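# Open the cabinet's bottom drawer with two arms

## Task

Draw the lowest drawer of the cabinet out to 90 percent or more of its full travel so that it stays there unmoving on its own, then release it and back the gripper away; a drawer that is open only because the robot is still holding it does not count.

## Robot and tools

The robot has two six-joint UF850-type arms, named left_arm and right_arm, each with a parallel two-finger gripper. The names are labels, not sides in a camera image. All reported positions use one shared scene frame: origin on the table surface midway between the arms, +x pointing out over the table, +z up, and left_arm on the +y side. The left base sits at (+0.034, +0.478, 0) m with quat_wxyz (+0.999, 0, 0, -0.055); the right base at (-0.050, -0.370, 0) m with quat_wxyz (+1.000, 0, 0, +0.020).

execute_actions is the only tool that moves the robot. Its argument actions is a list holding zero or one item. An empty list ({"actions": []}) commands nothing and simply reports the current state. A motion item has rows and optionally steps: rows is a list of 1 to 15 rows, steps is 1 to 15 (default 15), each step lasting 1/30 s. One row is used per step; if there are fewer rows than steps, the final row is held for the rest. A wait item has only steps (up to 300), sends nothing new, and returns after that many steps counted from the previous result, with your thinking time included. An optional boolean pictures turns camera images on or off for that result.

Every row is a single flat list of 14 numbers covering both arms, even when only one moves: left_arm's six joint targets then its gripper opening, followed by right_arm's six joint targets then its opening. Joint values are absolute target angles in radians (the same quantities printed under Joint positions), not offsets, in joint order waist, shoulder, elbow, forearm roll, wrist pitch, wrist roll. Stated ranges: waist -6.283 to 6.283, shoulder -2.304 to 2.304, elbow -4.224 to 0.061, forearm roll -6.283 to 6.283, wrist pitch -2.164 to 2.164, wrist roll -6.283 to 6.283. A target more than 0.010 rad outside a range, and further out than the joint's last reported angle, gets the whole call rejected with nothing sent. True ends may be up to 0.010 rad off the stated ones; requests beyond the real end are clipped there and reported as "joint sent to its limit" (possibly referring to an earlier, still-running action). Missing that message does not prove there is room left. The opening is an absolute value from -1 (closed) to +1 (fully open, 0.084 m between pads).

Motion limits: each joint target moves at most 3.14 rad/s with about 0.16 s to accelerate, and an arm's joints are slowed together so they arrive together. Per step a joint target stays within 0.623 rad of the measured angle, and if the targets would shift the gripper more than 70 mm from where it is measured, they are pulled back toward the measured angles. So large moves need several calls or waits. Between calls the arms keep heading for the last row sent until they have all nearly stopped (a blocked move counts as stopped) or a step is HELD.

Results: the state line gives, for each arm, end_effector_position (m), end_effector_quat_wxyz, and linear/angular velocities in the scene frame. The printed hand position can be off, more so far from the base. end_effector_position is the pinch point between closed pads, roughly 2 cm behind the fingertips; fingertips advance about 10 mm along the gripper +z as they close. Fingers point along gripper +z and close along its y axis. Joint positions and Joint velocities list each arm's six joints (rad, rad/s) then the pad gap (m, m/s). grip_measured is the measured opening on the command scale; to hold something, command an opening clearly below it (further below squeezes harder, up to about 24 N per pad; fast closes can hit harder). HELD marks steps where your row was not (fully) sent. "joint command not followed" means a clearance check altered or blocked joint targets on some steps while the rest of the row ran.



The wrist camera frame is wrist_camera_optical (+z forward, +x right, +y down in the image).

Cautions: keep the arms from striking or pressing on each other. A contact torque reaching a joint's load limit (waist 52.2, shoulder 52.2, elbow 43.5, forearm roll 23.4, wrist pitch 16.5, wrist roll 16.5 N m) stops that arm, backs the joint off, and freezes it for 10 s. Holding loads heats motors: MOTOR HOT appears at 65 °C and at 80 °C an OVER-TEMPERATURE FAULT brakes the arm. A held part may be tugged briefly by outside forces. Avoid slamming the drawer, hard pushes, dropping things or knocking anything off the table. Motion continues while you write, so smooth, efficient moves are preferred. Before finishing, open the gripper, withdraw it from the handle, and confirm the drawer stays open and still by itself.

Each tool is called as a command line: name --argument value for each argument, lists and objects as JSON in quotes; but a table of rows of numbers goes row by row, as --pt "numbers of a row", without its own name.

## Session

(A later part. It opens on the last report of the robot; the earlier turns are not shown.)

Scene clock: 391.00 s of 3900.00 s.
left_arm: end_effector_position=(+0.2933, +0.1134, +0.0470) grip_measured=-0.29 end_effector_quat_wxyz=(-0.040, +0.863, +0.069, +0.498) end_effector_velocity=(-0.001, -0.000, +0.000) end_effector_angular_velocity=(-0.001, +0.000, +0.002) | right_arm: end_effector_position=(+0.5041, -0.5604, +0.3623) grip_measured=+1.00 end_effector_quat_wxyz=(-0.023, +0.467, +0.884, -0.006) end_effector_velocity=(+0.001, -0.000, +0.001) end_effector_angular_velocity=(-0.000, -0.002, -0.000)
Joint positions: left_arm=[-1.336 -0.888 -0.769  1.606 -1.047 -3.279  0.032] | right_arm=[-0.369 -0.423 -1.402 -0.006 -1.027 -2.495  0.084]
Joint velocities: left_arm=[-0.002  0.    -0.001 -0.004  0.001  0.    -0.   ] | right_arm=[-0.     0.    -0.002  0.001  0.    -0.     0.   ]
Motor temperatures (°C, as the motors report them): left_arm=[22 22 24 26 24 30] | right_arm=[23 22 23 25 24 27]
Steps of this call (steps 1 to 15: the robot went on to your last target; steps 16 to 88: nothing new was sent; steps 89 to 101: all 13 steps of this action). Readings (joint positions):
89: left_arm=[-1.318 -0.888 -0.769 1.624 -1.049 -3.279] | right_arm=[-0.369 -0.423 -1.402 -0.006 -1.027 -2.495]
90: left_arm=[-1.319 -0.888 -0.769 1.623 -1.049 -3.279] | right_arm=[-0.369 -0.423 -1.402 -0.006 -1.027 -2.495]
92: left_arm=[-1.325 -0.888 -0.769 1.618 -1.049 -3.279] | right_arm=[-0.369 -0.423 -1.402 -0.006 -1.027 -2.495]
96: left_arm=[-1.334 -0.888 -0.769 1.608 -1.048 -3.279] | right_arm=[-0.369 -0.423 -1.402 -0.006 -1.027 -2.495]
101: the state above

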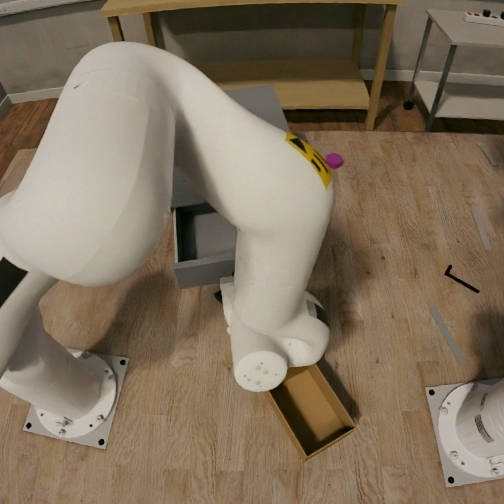

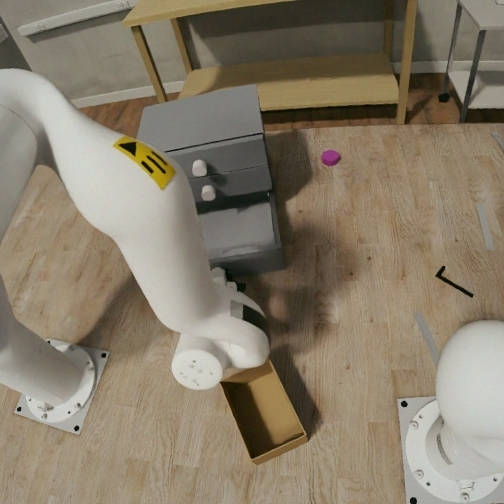

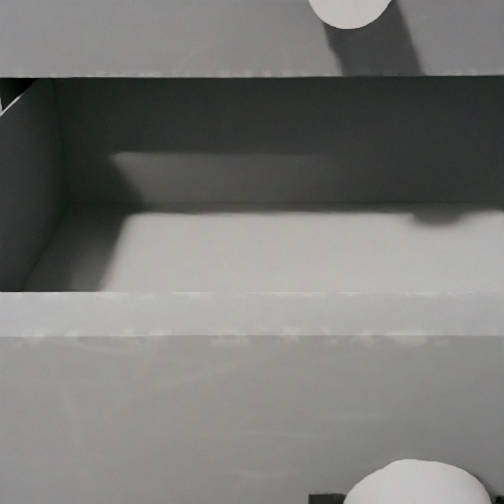

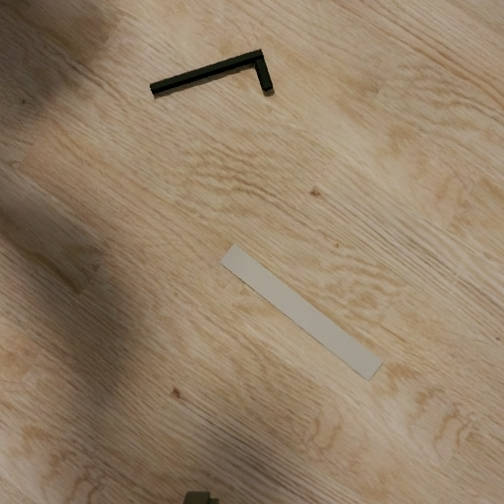

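execute_actions --actions '[{"rows": [ [-1.3410,-0.8882,-0.7691,1.6014,-1.0468,-3.2791,-1,-0.369,-0.423,-1.402,-0.006,-1.027,-2.495,1], [-1.3460,-0.8882,-0.7693,1.5964,-1.0462,-3.2789,-1,-0.369,-0.423,-1.402,-0.006,-1.027,-2.495,1], [-1.3510,-0.8883,-0.7696,1.5913,-1.0456,-3.2787,-1,-0.369,-0.423,-1.402,-0.006,-1.027,-2.495,1], [-1.3555,-0.8883,-0.7698,1.5868,-1.0451,-3.2786,-1,-0.369,-0.423,-1.402,-0.006,-1.027,-2.495,1] ], "steps": 13}]'

Scene clock: 420.77 s of 3900.00 s.
left_arm: end_effector_position=(+0.2859, +0.1122, +0.0470) grip_measured=-0.29 end_effector_quat_wxyz=(-0.040, +0.863, +0.069, +0.498) end_effector_velocity=(-0.002, -0.001, -0.000) end_effector_angular_velocity=(-0.000, +0.001, -0.000) | right_arm: end_effector_position=(+0.5041, -0.5604, +0.3623) grip_measured=+1.00 end_effector_quat_wxyz=(-0.023, +0.467, +0.884, -0.006) end_effector_velocity=(+0.001, -0.000, +0.000) end_effector_angular_velocity=(-0.000, -0.002, -0.000)
Joint positions: left_arm=[-1.355 -0.888 -0.77   1.587 -1.045 -3.279  0.032] | right_arm=[-0.369 -0.423 -1.402 -0.006 -1.027 -2.495  0.084]
Joint velocities: left_arm=[-0.005  0.    -0.001 -0.005  0.002  0.001  0.   ] | right_arm=[-0.    -0.    -0.001  0.     0.001  0.    -0.   ]
Motor temperatures (°C, as the motors report them): left_arm=[22 22 24 26 24 30] | right_arm=[23 22 23 25 24 27]
Steps of this call (steps 1 to 15: the robot went on to your last target; steps 16 to 90: nothing new was sent; then 26.33 s passed at rest; steps 91 to 103: all 13 steps of this action). Readings (joint positions):
91: left_arm=[-1.337 -0.888 -0.769 1.606 -1.047 -3.279] | right_arm=[-0.369 -0.423 -1.402 -0.006 -1.027 -2.495]
92: left_arm=[-1.337 -0.888 -0.769 1.605 -1.047 -3.279] | right_arm=[-0.369 -0.423 -1.402 -0.006 -1.027 -2.495]
94: left_arm=[-1.342 -0.888 -0.769 1.601 -1.047 -3.279] | right_arm=[-0.369 -0.423 -1.402 -0.006 -1.027 -2.495]
98: left_arm=[-1.352 -0.888 -0.770 1.590 -1.045 -3.279] | right_arm=[-0.369 -0.423 -1.402 -0.006 -1.027 -2.495]
103: the state above

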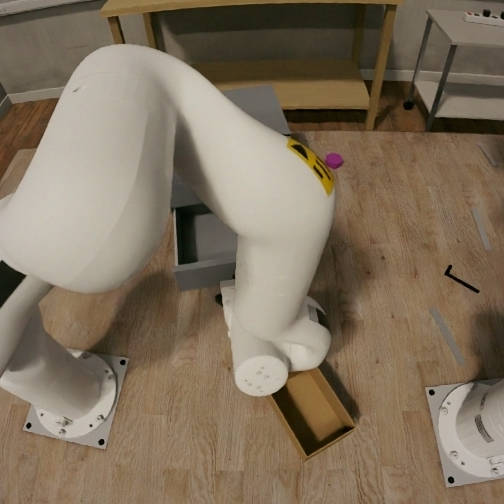

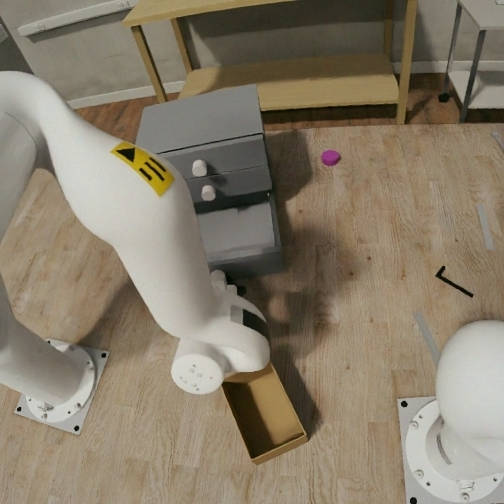

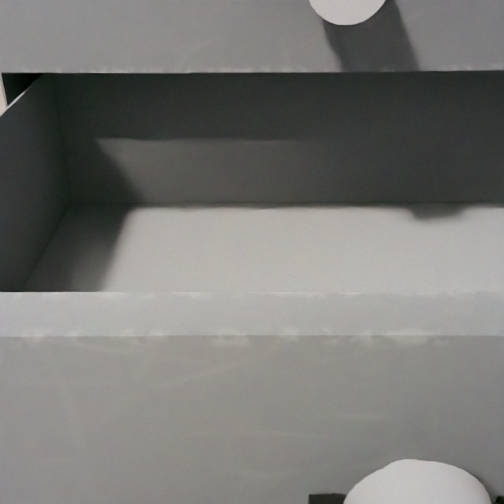

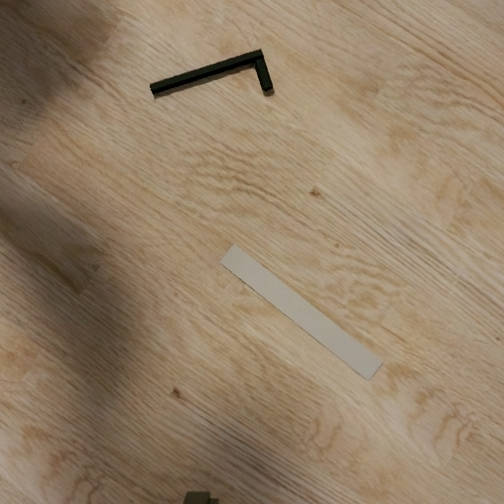

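execute_actions --actions '[{"rows": [ [-1.3617,-0.8884,-0.7702,1.5805,-1.0443,-3.2783,-1,-0.369,-0.423,-1.402,-0.006,-1.027,-2.495,1], [-1.3679,-0.8885,-0.7706,1.5741,-1.0436,-3.2779,-1,-0.369,-0.423,-1.402,-0.006,-1.027,-2.495,1], [-1.3741,-0.8886,-0.7710,1.5678,-1.0428,-3.2775,-1,-0.369,-0.423,-1.402,-0.006,-1.027,-2.495,1] ], "steps": 13}]'

Scene clock: 422.90 s of 3900.00 s.
left_arm: end_effector_position=(+0.2785, +0.1110, +0.0470) grip_measured=-0.29 end_effector_quat_wxyz=(-0.040, +0.863, +0.069, +0.498) end_effector_velocity=(-0.001, -0.001, +0.001) end_effector_angular_velocity=(-0.001, -0.001, -0.001) | right_arm: end_effector_position=(+0.5041, -0.5604, +0.3623) grip_measured=+1.00 end_effector_quat_wxyz=(-0.023, +0.467, +0.884, -0.006) end_effector_velocity=(-0.000, +0.000, -0.000) end_effector_angular_velocity=(-0.000, +0.000, +0.000)
Joint positions: left_arm=[-1.374 -0.889 -0.771  1.568 -1.043 -3.278  0.032] | right_arm=[-0.369 -0.423 -1.402 -0.006 -1.027 -2.495  0.084]
Joint velocities: left_arm=[-0.004  0.002 -0.001 -0.003 -0.     0.001  0.   ] | right_arm=[ 0. -0.  0. -0.  0. -0.  0.]
Motor temperatures (°C, as the motors report them): left_arm=[22 22 24 26 24 30] | right_arm=[23 22 23 25 24 27]
Steps of this call (steps 1 to 15: the robot went on to your last target; steps 16 to 51: nothing new was sent; steps 52 to 64: all 13 steps of this action). Readings (joint positions):
52: left_arm=[-1.356 -0.888 -0.770 1.587 -1.045 -3.279] | right_arm=[-0.369 -0.423 -1.402 -0.006 -1.027 -2.495]
53: left_arm=[-1.356 -0.888 -0.770 1.586 -1.045 -3.279] | right_arm=[-0.369 -0.423 -1.402 -0.006 -1.027 -2.495]
55: left_arm=[-1.362 -0.888 -0.770 1.580 -1.044 -3.278] | right_arm=[-0.369 -0.423 -1.402 -0.006 -1.027 -2.495]
59: left_arm=[-1.372 -0.889 -0.771 1.570 -1.043 -3.278] | right_arm=[-0.369 -0.423 -1.402 -0.006 -1.027 -2.495]
64: the state above

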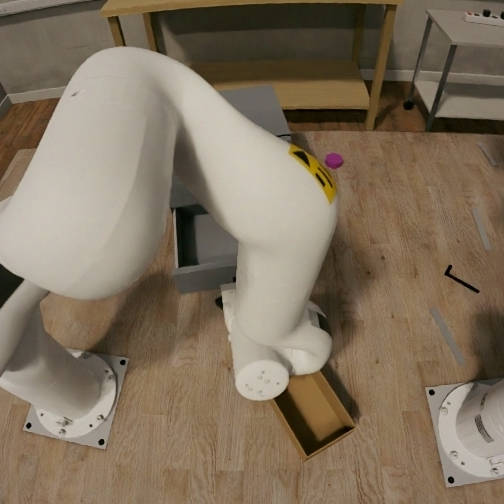

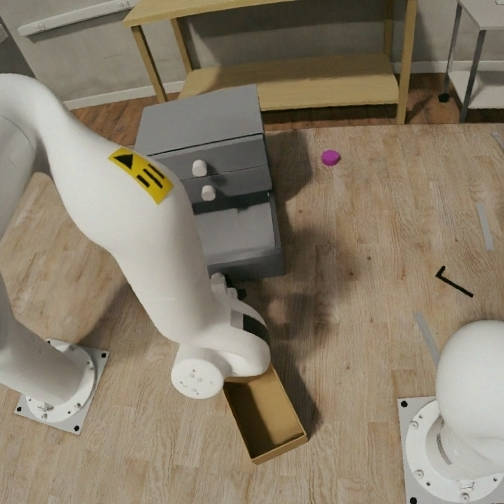

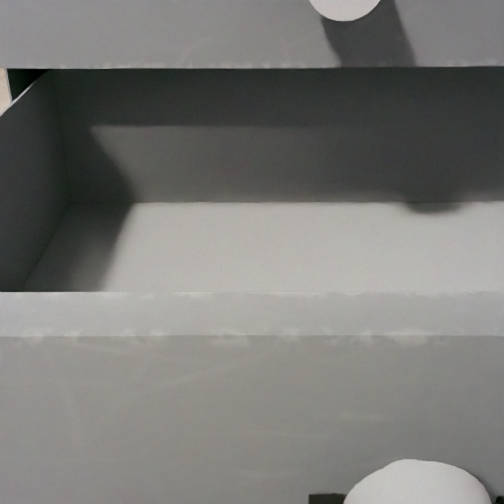

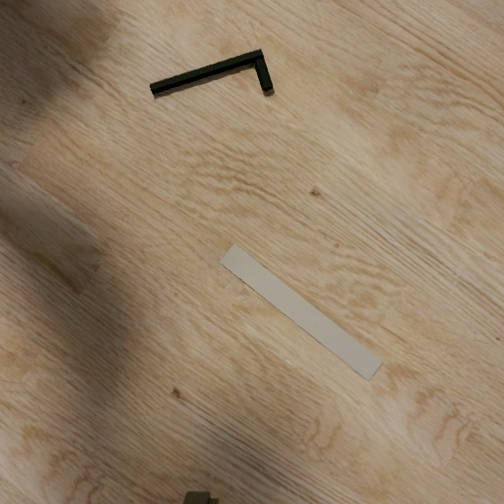

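execute_actions --actions '[{"rows": [ [-1.3803,-0.8887,-0.7715,1.5614,-1.0421,-3.2771,-1,-0.369,-0.423,-1.402,-0.006,-1.027,-2.495,1], [-1.3865,-0.8888,-0.7720,1.5550,-1.0414,-3.2766,-1,-0.369,-0.423,-1.402,-0.006,-1.027,-2.495,1], [-1.3927,-0.8890,-0.7726,1.5486,-1.0407,-3.2761,-1,-0.369,-0.423,-1.402,-0.006,-1.027,-2.495,1] ], "steps": 13}]'

Scene clock: 425.70 s of 3900.00 s.
left_arm: end_effector_position=(+0.2717, +0.1100, +0.0477) grip_measured=-0.29 end_effector_quat_wxyz=(-0.040, +0.863, +0.069, +0.500) end_effector_velocity=(-0.004, -0.001, -0.001) end_effector_angular_velocity=(+0.001, +0.005, -0.003) | right_arm: end_effector_position=(+0.5041, -0.5604, +0.3623) grip_measured=+1.00 end_effector_quat_wxyz=(-0.023, +0.467, +0.884, -0.006) end_effector_velocity=(+0.001, -0.000, +0.001) end_effector_angular_velocity=(-0.001, -0.002, +0.001)
Joint positions: left_arm=[-1.392 -0.889 -0.772  1.549 -1.044 -3.276  0.031] | right_arm=[-0.369 -0.423 -1.402 -0.006 -1.027 -2.495  0.084]
Joint velocities: left_arm=[-0.008 -0.001  0.    -0.004  0.005  0.    -0.   ] | right_arm=[-0.     0.    -0.002 -0.    -0.    -0.001 -0.   ]
Motor temperatures (°C, as the motors report them): left_arm=[22 22 24 26 24 30] | right_arm=[23 22 23 25 24 27]
Steps of this call (steps 1 to 15: the robot went on to your last target; steps 16 to 71: nothing new was sent; steps 72 to 84: all 13 steps of this action). Readings (joint positions):
72: left_arm=[-1.374 -0.889 -0.771 1.568 -1.043 -3.277] | right_arm=[-0.369 -0.423 -1.402 -0.006 -1.027 -2.495]
73: left_arm=[-1.375 -0.889 -0.771 1.567 -1.043 -3.277] | right_arm=[-0.369 -0.423 -1.402 -0.006 -1.027 -2.495]
75: left_arm=[-1.381 -0.889 -0.772 1.561 -1.042 -3.277] | right_arm=[-0.369 -0.423 -1.402 -0.006 -1.027 -2.495]
79: left_arm=[-1.389 -0.889 -0.772 1.551 -1.044 -3.276] | right_arm=[-0.369 -0.423 -1.402 -0.006 -1.027 -2.495]
84: the state above

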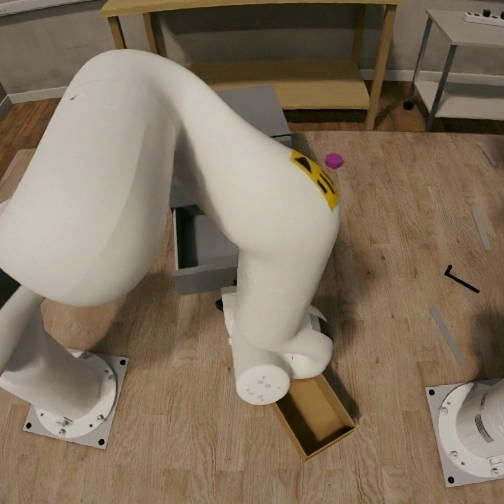

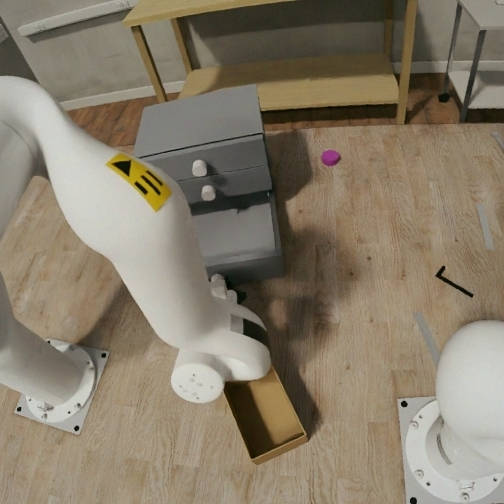

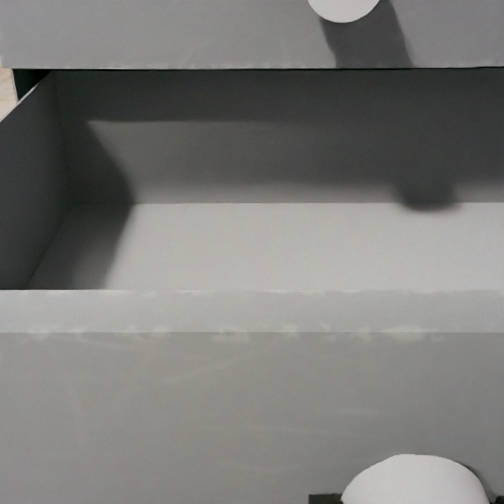

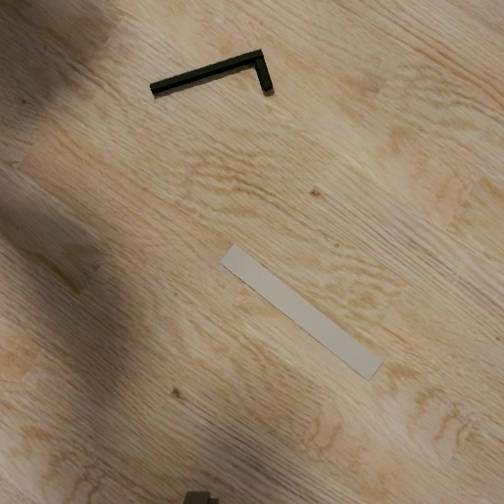

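execute_actions --actions '[{"rows": [ [-1.3890,-0.8889,-0.7723,1.5524,-1.0411,-3.2764,-0.5,-0.369,-0.423,-1.402,-0.006,-1.027,-2.495,1], [-1.3890,-0.8889,-0.7723,1.5524,-1.0411,-3.2764,-0.3,-0.369,-0.423,-1.402,-0.006,-1.027,-2.495,1], [-1.3890,-0.8889,-0.7723,1.5524,-1.0411,-3.2764,-0.3,-0.369,-0.423,-1.402,-0.006,-1.027,-2.495,1], [-1.3890,-0.8889,-0.7723,1.5524,-1.0411,-3.2764,-0.1,-0.369,-0.423,-1.402,-0.006,-1.027,-2.495,1], [-1.3890,-0.8889,-0.7723,1.5524,-1.0411,-3.2764,0.5,-0.369,-0.423,-1.402,-0.006,-1.027,-2.495,1] ], "steps": 10}]'

Scene clock: 429.50 s of 3900.00 s.
left_arm: end_effector_position=(+0.2714, +0.1101, +0.0460) grip_measured=+0.49 end_effector_quat_wxyz=(-0.040, +0.864, +0.068, +0.497) end_effector_velocity=(+0.006, -0.001, +0.006) end_effector_angular_velocity=(-0.001, -0.025, +0.001) | right_arm: end_effector_position=(+0.5041, -0.5604, +0.3623) grip_measured=+1.00 end_effector_quat_wxyz=(-0.023, +0.467, +0.884, -0.006) end_effector_velocity=(+0.000, -0.000, +0.000) end_effector_angular_velocity=(-0.000, -0.000, +0.000)
Joint positions: left_arm=[-1.39  -0.889 -0.772  1.552 -1.037 -3.276  0.065] | right_arm=[-0.369 -0.423 -1.402 -0.006 -1.027 -2.495  0.084]
Joint velocities: left_arm=[ 0.008  0.002 -0.003  0.004 -0.025  0.001  0.011] | right_arm=[ 0.  0. -0. -0.  0.  0.  0.]
Motor temperatures (°C, as the motors report them): left_arm=[22 22 24 26 24 30] | right_arm=[23 22 23 25 24 27]
Steps of this call (steps 1 to 15: the robot went on to your last target; steps 16 to 90: nothing new was sent; then 0.47 s passed at rest; steps 91 to 100: all 10 steps of this action). Readings (joint positions):
91: left_arm=[-1.393 -0.889 -0.773 1.549 -1.042 -3.276] | right_arm=[-0.369 -0.423 -1.402 -0.006 -1.027 -2.495]
92: left_arm=[-1.392 -0.889 -0.773 1.549 -1.042 -3.276] | right_arm=[-0.369 -0.423 -1.402 -0.006 -1.027 -2.495]
94: left_arm=[-1.392 -0.889 -0.772 1.550 -1.041 -3.276] | right_arm=[-0.369 -0.423 -1.402 -0.006 -1.027 -2.495]
98: left_arm=[-1.391 -0.889 -0.772 1.552 -1.035 -3.276] | right_arm=[-0.369 -0.423 -1.402 -0.006 -1.027 -2.495]
100: the state above

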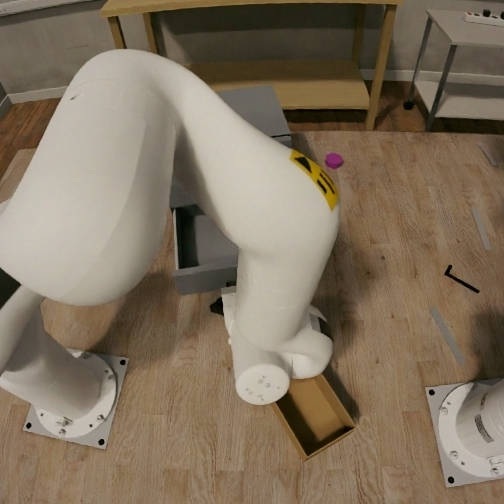

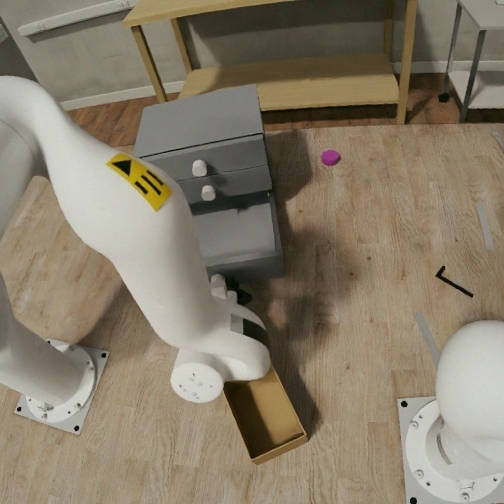

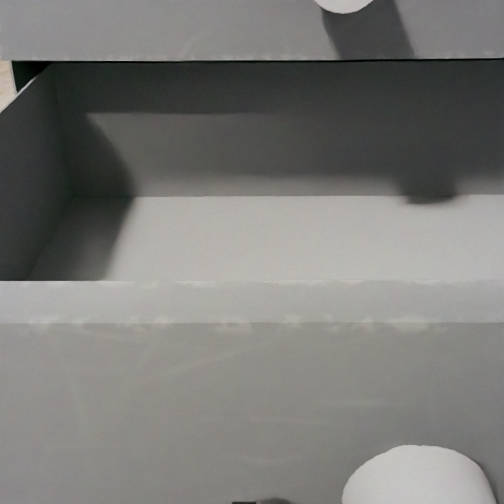

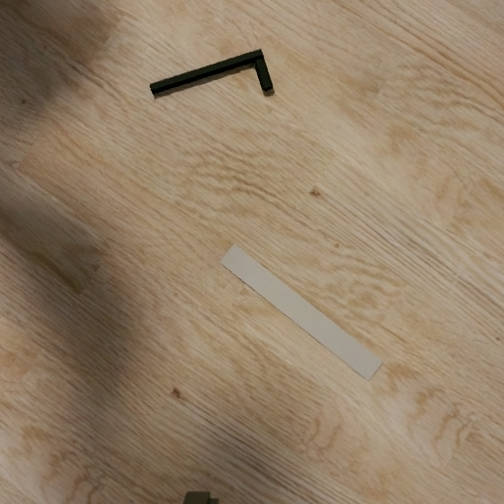

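execute_actions --actions '[{"rows": [ [-1.3894,-0.8878,-0.7721,1.5515,-1.0413,-3.2754,1,-0.369,-0.423,-1.402,-0.006,-1.027,-2.495,1], [-1.3918,-0.8811,-0.7705,1.5463,-1.0423,-3.2696,1,-0.369,-0.423,-1.402,-0.006,-1.027,-2.495,1], [-1.3974,-0.8652,-0.7670,1.5340,-1.0447,-3.2559,1,-0.369,-0.423,-1.402,-0.006,-1.027,-2.495,1], [-1.4067,-0.8391,-0.7611,1.5138,-1.0487,-3.2333,1,-0.369,-0.423,-1.402,-0.006,-1.027,-2.495,1], [-1.4194,-0.8031,-0.7530,1.4859,-1.0542,-3.2023,1,-0.369,-0.423,-1.402,-0.006,-1.027,-2.495,1], [-1.4350,-0.7592,-0.7431,1.4518,-1.0609,-3.1643,1,-0.369,-0.423,-1.402,-0.006,-1.027,-2.495,1], [-1.4525,-0.7100,-0.7320,1.4136,-1.0684,-3.1218,1,-0.369,-0.423,-1.402,-0.006,-1.027,-2.495,1], [-1.4705,-0.6591,-0.7205,1.3742,-1.0761,-3.0778,1,-0.369,-0.423,-1.402,-0.006,-1.027,-2.495,1], [-1.4880,-0.6099,-0.7094,1.3360,-1.0836,-3.0353,1,-0.369,-0.423,-1.402,-0.006,-1.027,-2.495,1], [-1.5036,-0.5660,-0.6995,1.3019,-1.0903,-2.9973,1,-0.369,-0.423,-1.402,-0.006,-1.027,-2.495,1], [-1.5163,-0.5300,-0.6914,1.2740,-1.0958,-2.9663,1,-0.369,-0.423,-1.402,-0.006,-1.027,-2.495,1], [-1.5256,-0.5039,-0.6855,1.2538,-1.0998,-2.9437,1,-0.369,-0.423,-1.402,-0.006,-1.027,-2.495,1], [-1.5312,-0.4880,-0.6820,1.2415,-1.1022,-2.9300,1,-0.369,-0.423,-1.402,-0.006,-1.027,-2.495,1], [-1.5336,-0.4813,-0.6804,1.2363,-1.1032,-2.9242,1,-0.369,-0.423,-1.402,-0.006,-1.027,-2.495,1], [-1.5340,-0.4802,-0.6802,1.2354,-1.1034,-2.9232,1,-0.369,-0.423,-1.402,-0.006,-1.027,-2.495,1] ], "steps": 15}]' --pictures false

execute_actions --actions '[{"steps": 18}]'

Scene clock: 452.67 s of 3900.00 s.
left_arm: end_effector_position=(+0.2326, +0.0957, +0.1597) grip_measured=+1.00 end_effector_quat_wxyz=(-0.038, +0.859, +0.069, +0.505) end_effector_velocity=(-0.155, +0.016, +0.351) end_effector_angular_velocity=(+0.006, +0.074, +0.014) | right_arm: end_effector_position=(+0.5041, -0.5604, +0.3623) grip_measured=+1.00 end_effector_quat_wxyz=(-0.023, +0.467, +0.884, -0.006) end_effector_velocity=(+0.000, -0.000, +0.000) end_effector_angular_velocity=(-0.001, -0.000, +0.000)
Joint positions: left_arm=[-1.492 -0.599 -0.708  1.328 -1.085 -3.027  0.084] | right_arm=[-0.369 -0.423 -1.402 -0.006 -1.027 -2.495  0.084]
Joint velocities: left_arm=[-0.352  0.989  0.226 -0.768 -0.151  0.851  0.   ] | right_arm=[ 0.    -0.    -0.001 -0.001  0.     0.    -0.   ]
Motor temperatures (°C, as the motors report them): left_arm=[22 22 24 26 24 30] | right_arm=[23 22 23 25 24 27]
Steps of this call (steps 1 to 15: the robot went on to your last target; steps 16 to 90: nothing new was sent; then 19.67 s passed at rest; steps 91 to 105: all 15 steps of this action). Readings (joint positions):
91: left_arm=[-1.389 -0.889 -0.772 1.552 -1.041 -3.276] | right_arm=[-0.369 -0.423 -1.402 -0.006 -1.027 -2.495]
92: left_arm=[-1.389 -0.889 -0.772 1.552 -1.041 -3.276] | right_arm=[-0.369 -0.423 -1.402 -0.006 -1.027 -2.495]
94: left_arm=[-1.391 -0.884 -0.771 1.548 -1.042 -3.272] | right_arm=[-0.369 -0.423 -1.402 -0.006 -1.027 -2.495]
98: left_arm=[-1.413 -0.823 -0.757 1.500 -1.051 -3.218] | right_arm=[-0.369 -0.423 -1.402 -0.006 -1.027 -2.495]
105: the state above

Scene clock: 453.27 s of 3900.00 s.
left_arm: end_effector_position=(+0.2135, +0.1005, +0.1998) grip_measured=+1.00 end_effector_quat_wxyz=(-0.040, +0.863, +0.069, +0.498) end_effector_velocity=(-0.001, -0.001, +0.002) end_effector_angular_velocity=(-0.003, -0.001, -0.001) | right_arm: end_effector_position=(+0.5041, -0.5604, +0.3623) grip_measured=+1.00 end_effector_quat_wxyz=(-0.023, +0.467, +0.884, -0.006) end_effector_velocity=(+0.000, -0.000, -0.000) end_effector_angular_velocity=(-0.000, -0.000, +0.001)
Joint positions: left_arm=[-1.534 -0.481 -0.68   1.236 -1.103 -2.923  0.084] | right_arm=[-0.369 -0.423 -1.402 -0.006 -1.027 -2.495  0.084]
Joint velocities: left_arm=[-0.002  0.005 -0.    -0.002 -0.002  0.002 -0.   ] | right_arm=[ 0.    -0.     0.    -0.     0.    -0.001 -0.   ]
Motor temperatures (°C, as the motors report them): left_arm=[22 22 24 26 24 30] | right_arm=[23 22 23 25 24 27]
Steps of this call (steps 1 to 18: the robot went on to your last target). Readings (joint positions):
1: left_arm=[-1.503 -0.567 -0.700 1.303 -1.090 -2.999] | right_arm=[-0.369 -0.423 -1.402 -0.006 -1.027 -2.495]
2: left_arm=[-1.513 -0.540 -0.695 1.282 -1.094 -2.976] | right_arm=[-0.369 -0.423 -1.402 -0.006 -1.027 -2.495]
4: left_arm=[-1.524 -0.507 -0.687 1.257 -1.099 -2.948] | right_arm=[-0.369 -0.423 -1.402 -0.006 -1.027 -2.495]
8: left_arm=[-1.531 -0.487 -0.681 1.241 -1.102 -2.929] | right_arm=[-0.369 -0.423 -1.402 -0.006 -1.027 -2.495]
18: the state above

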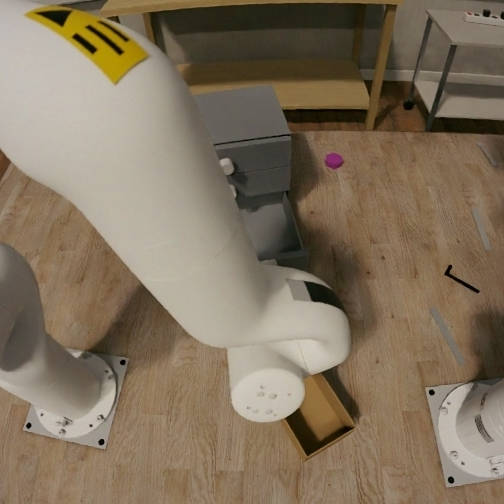

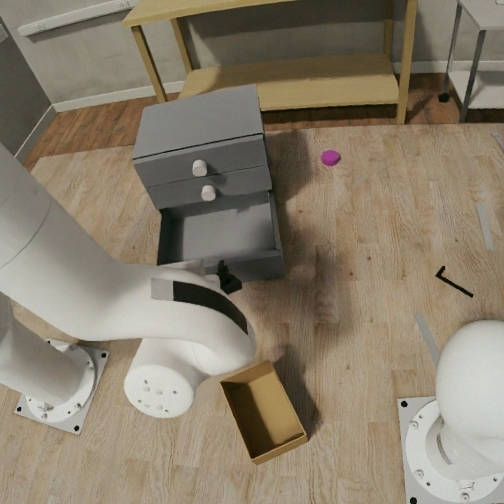

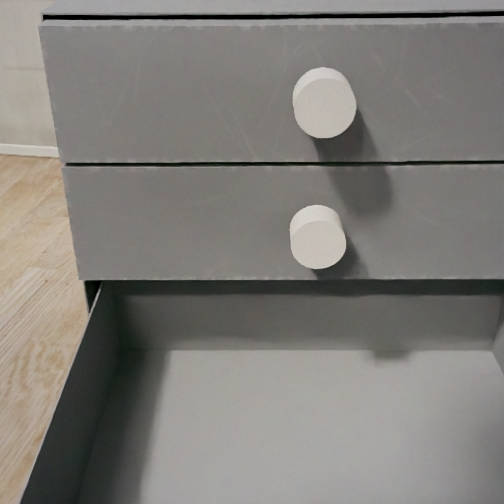

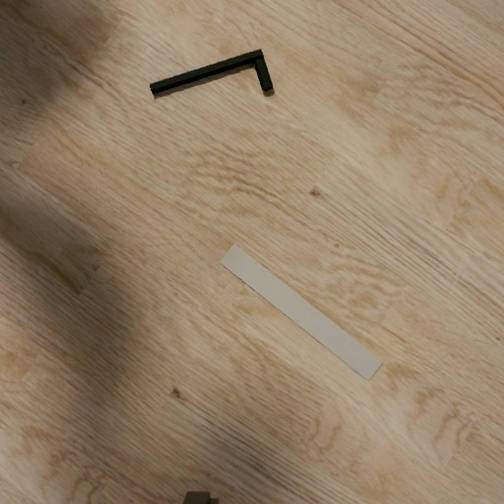

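finished_scene --scene 1

The scene is finished: the task was done.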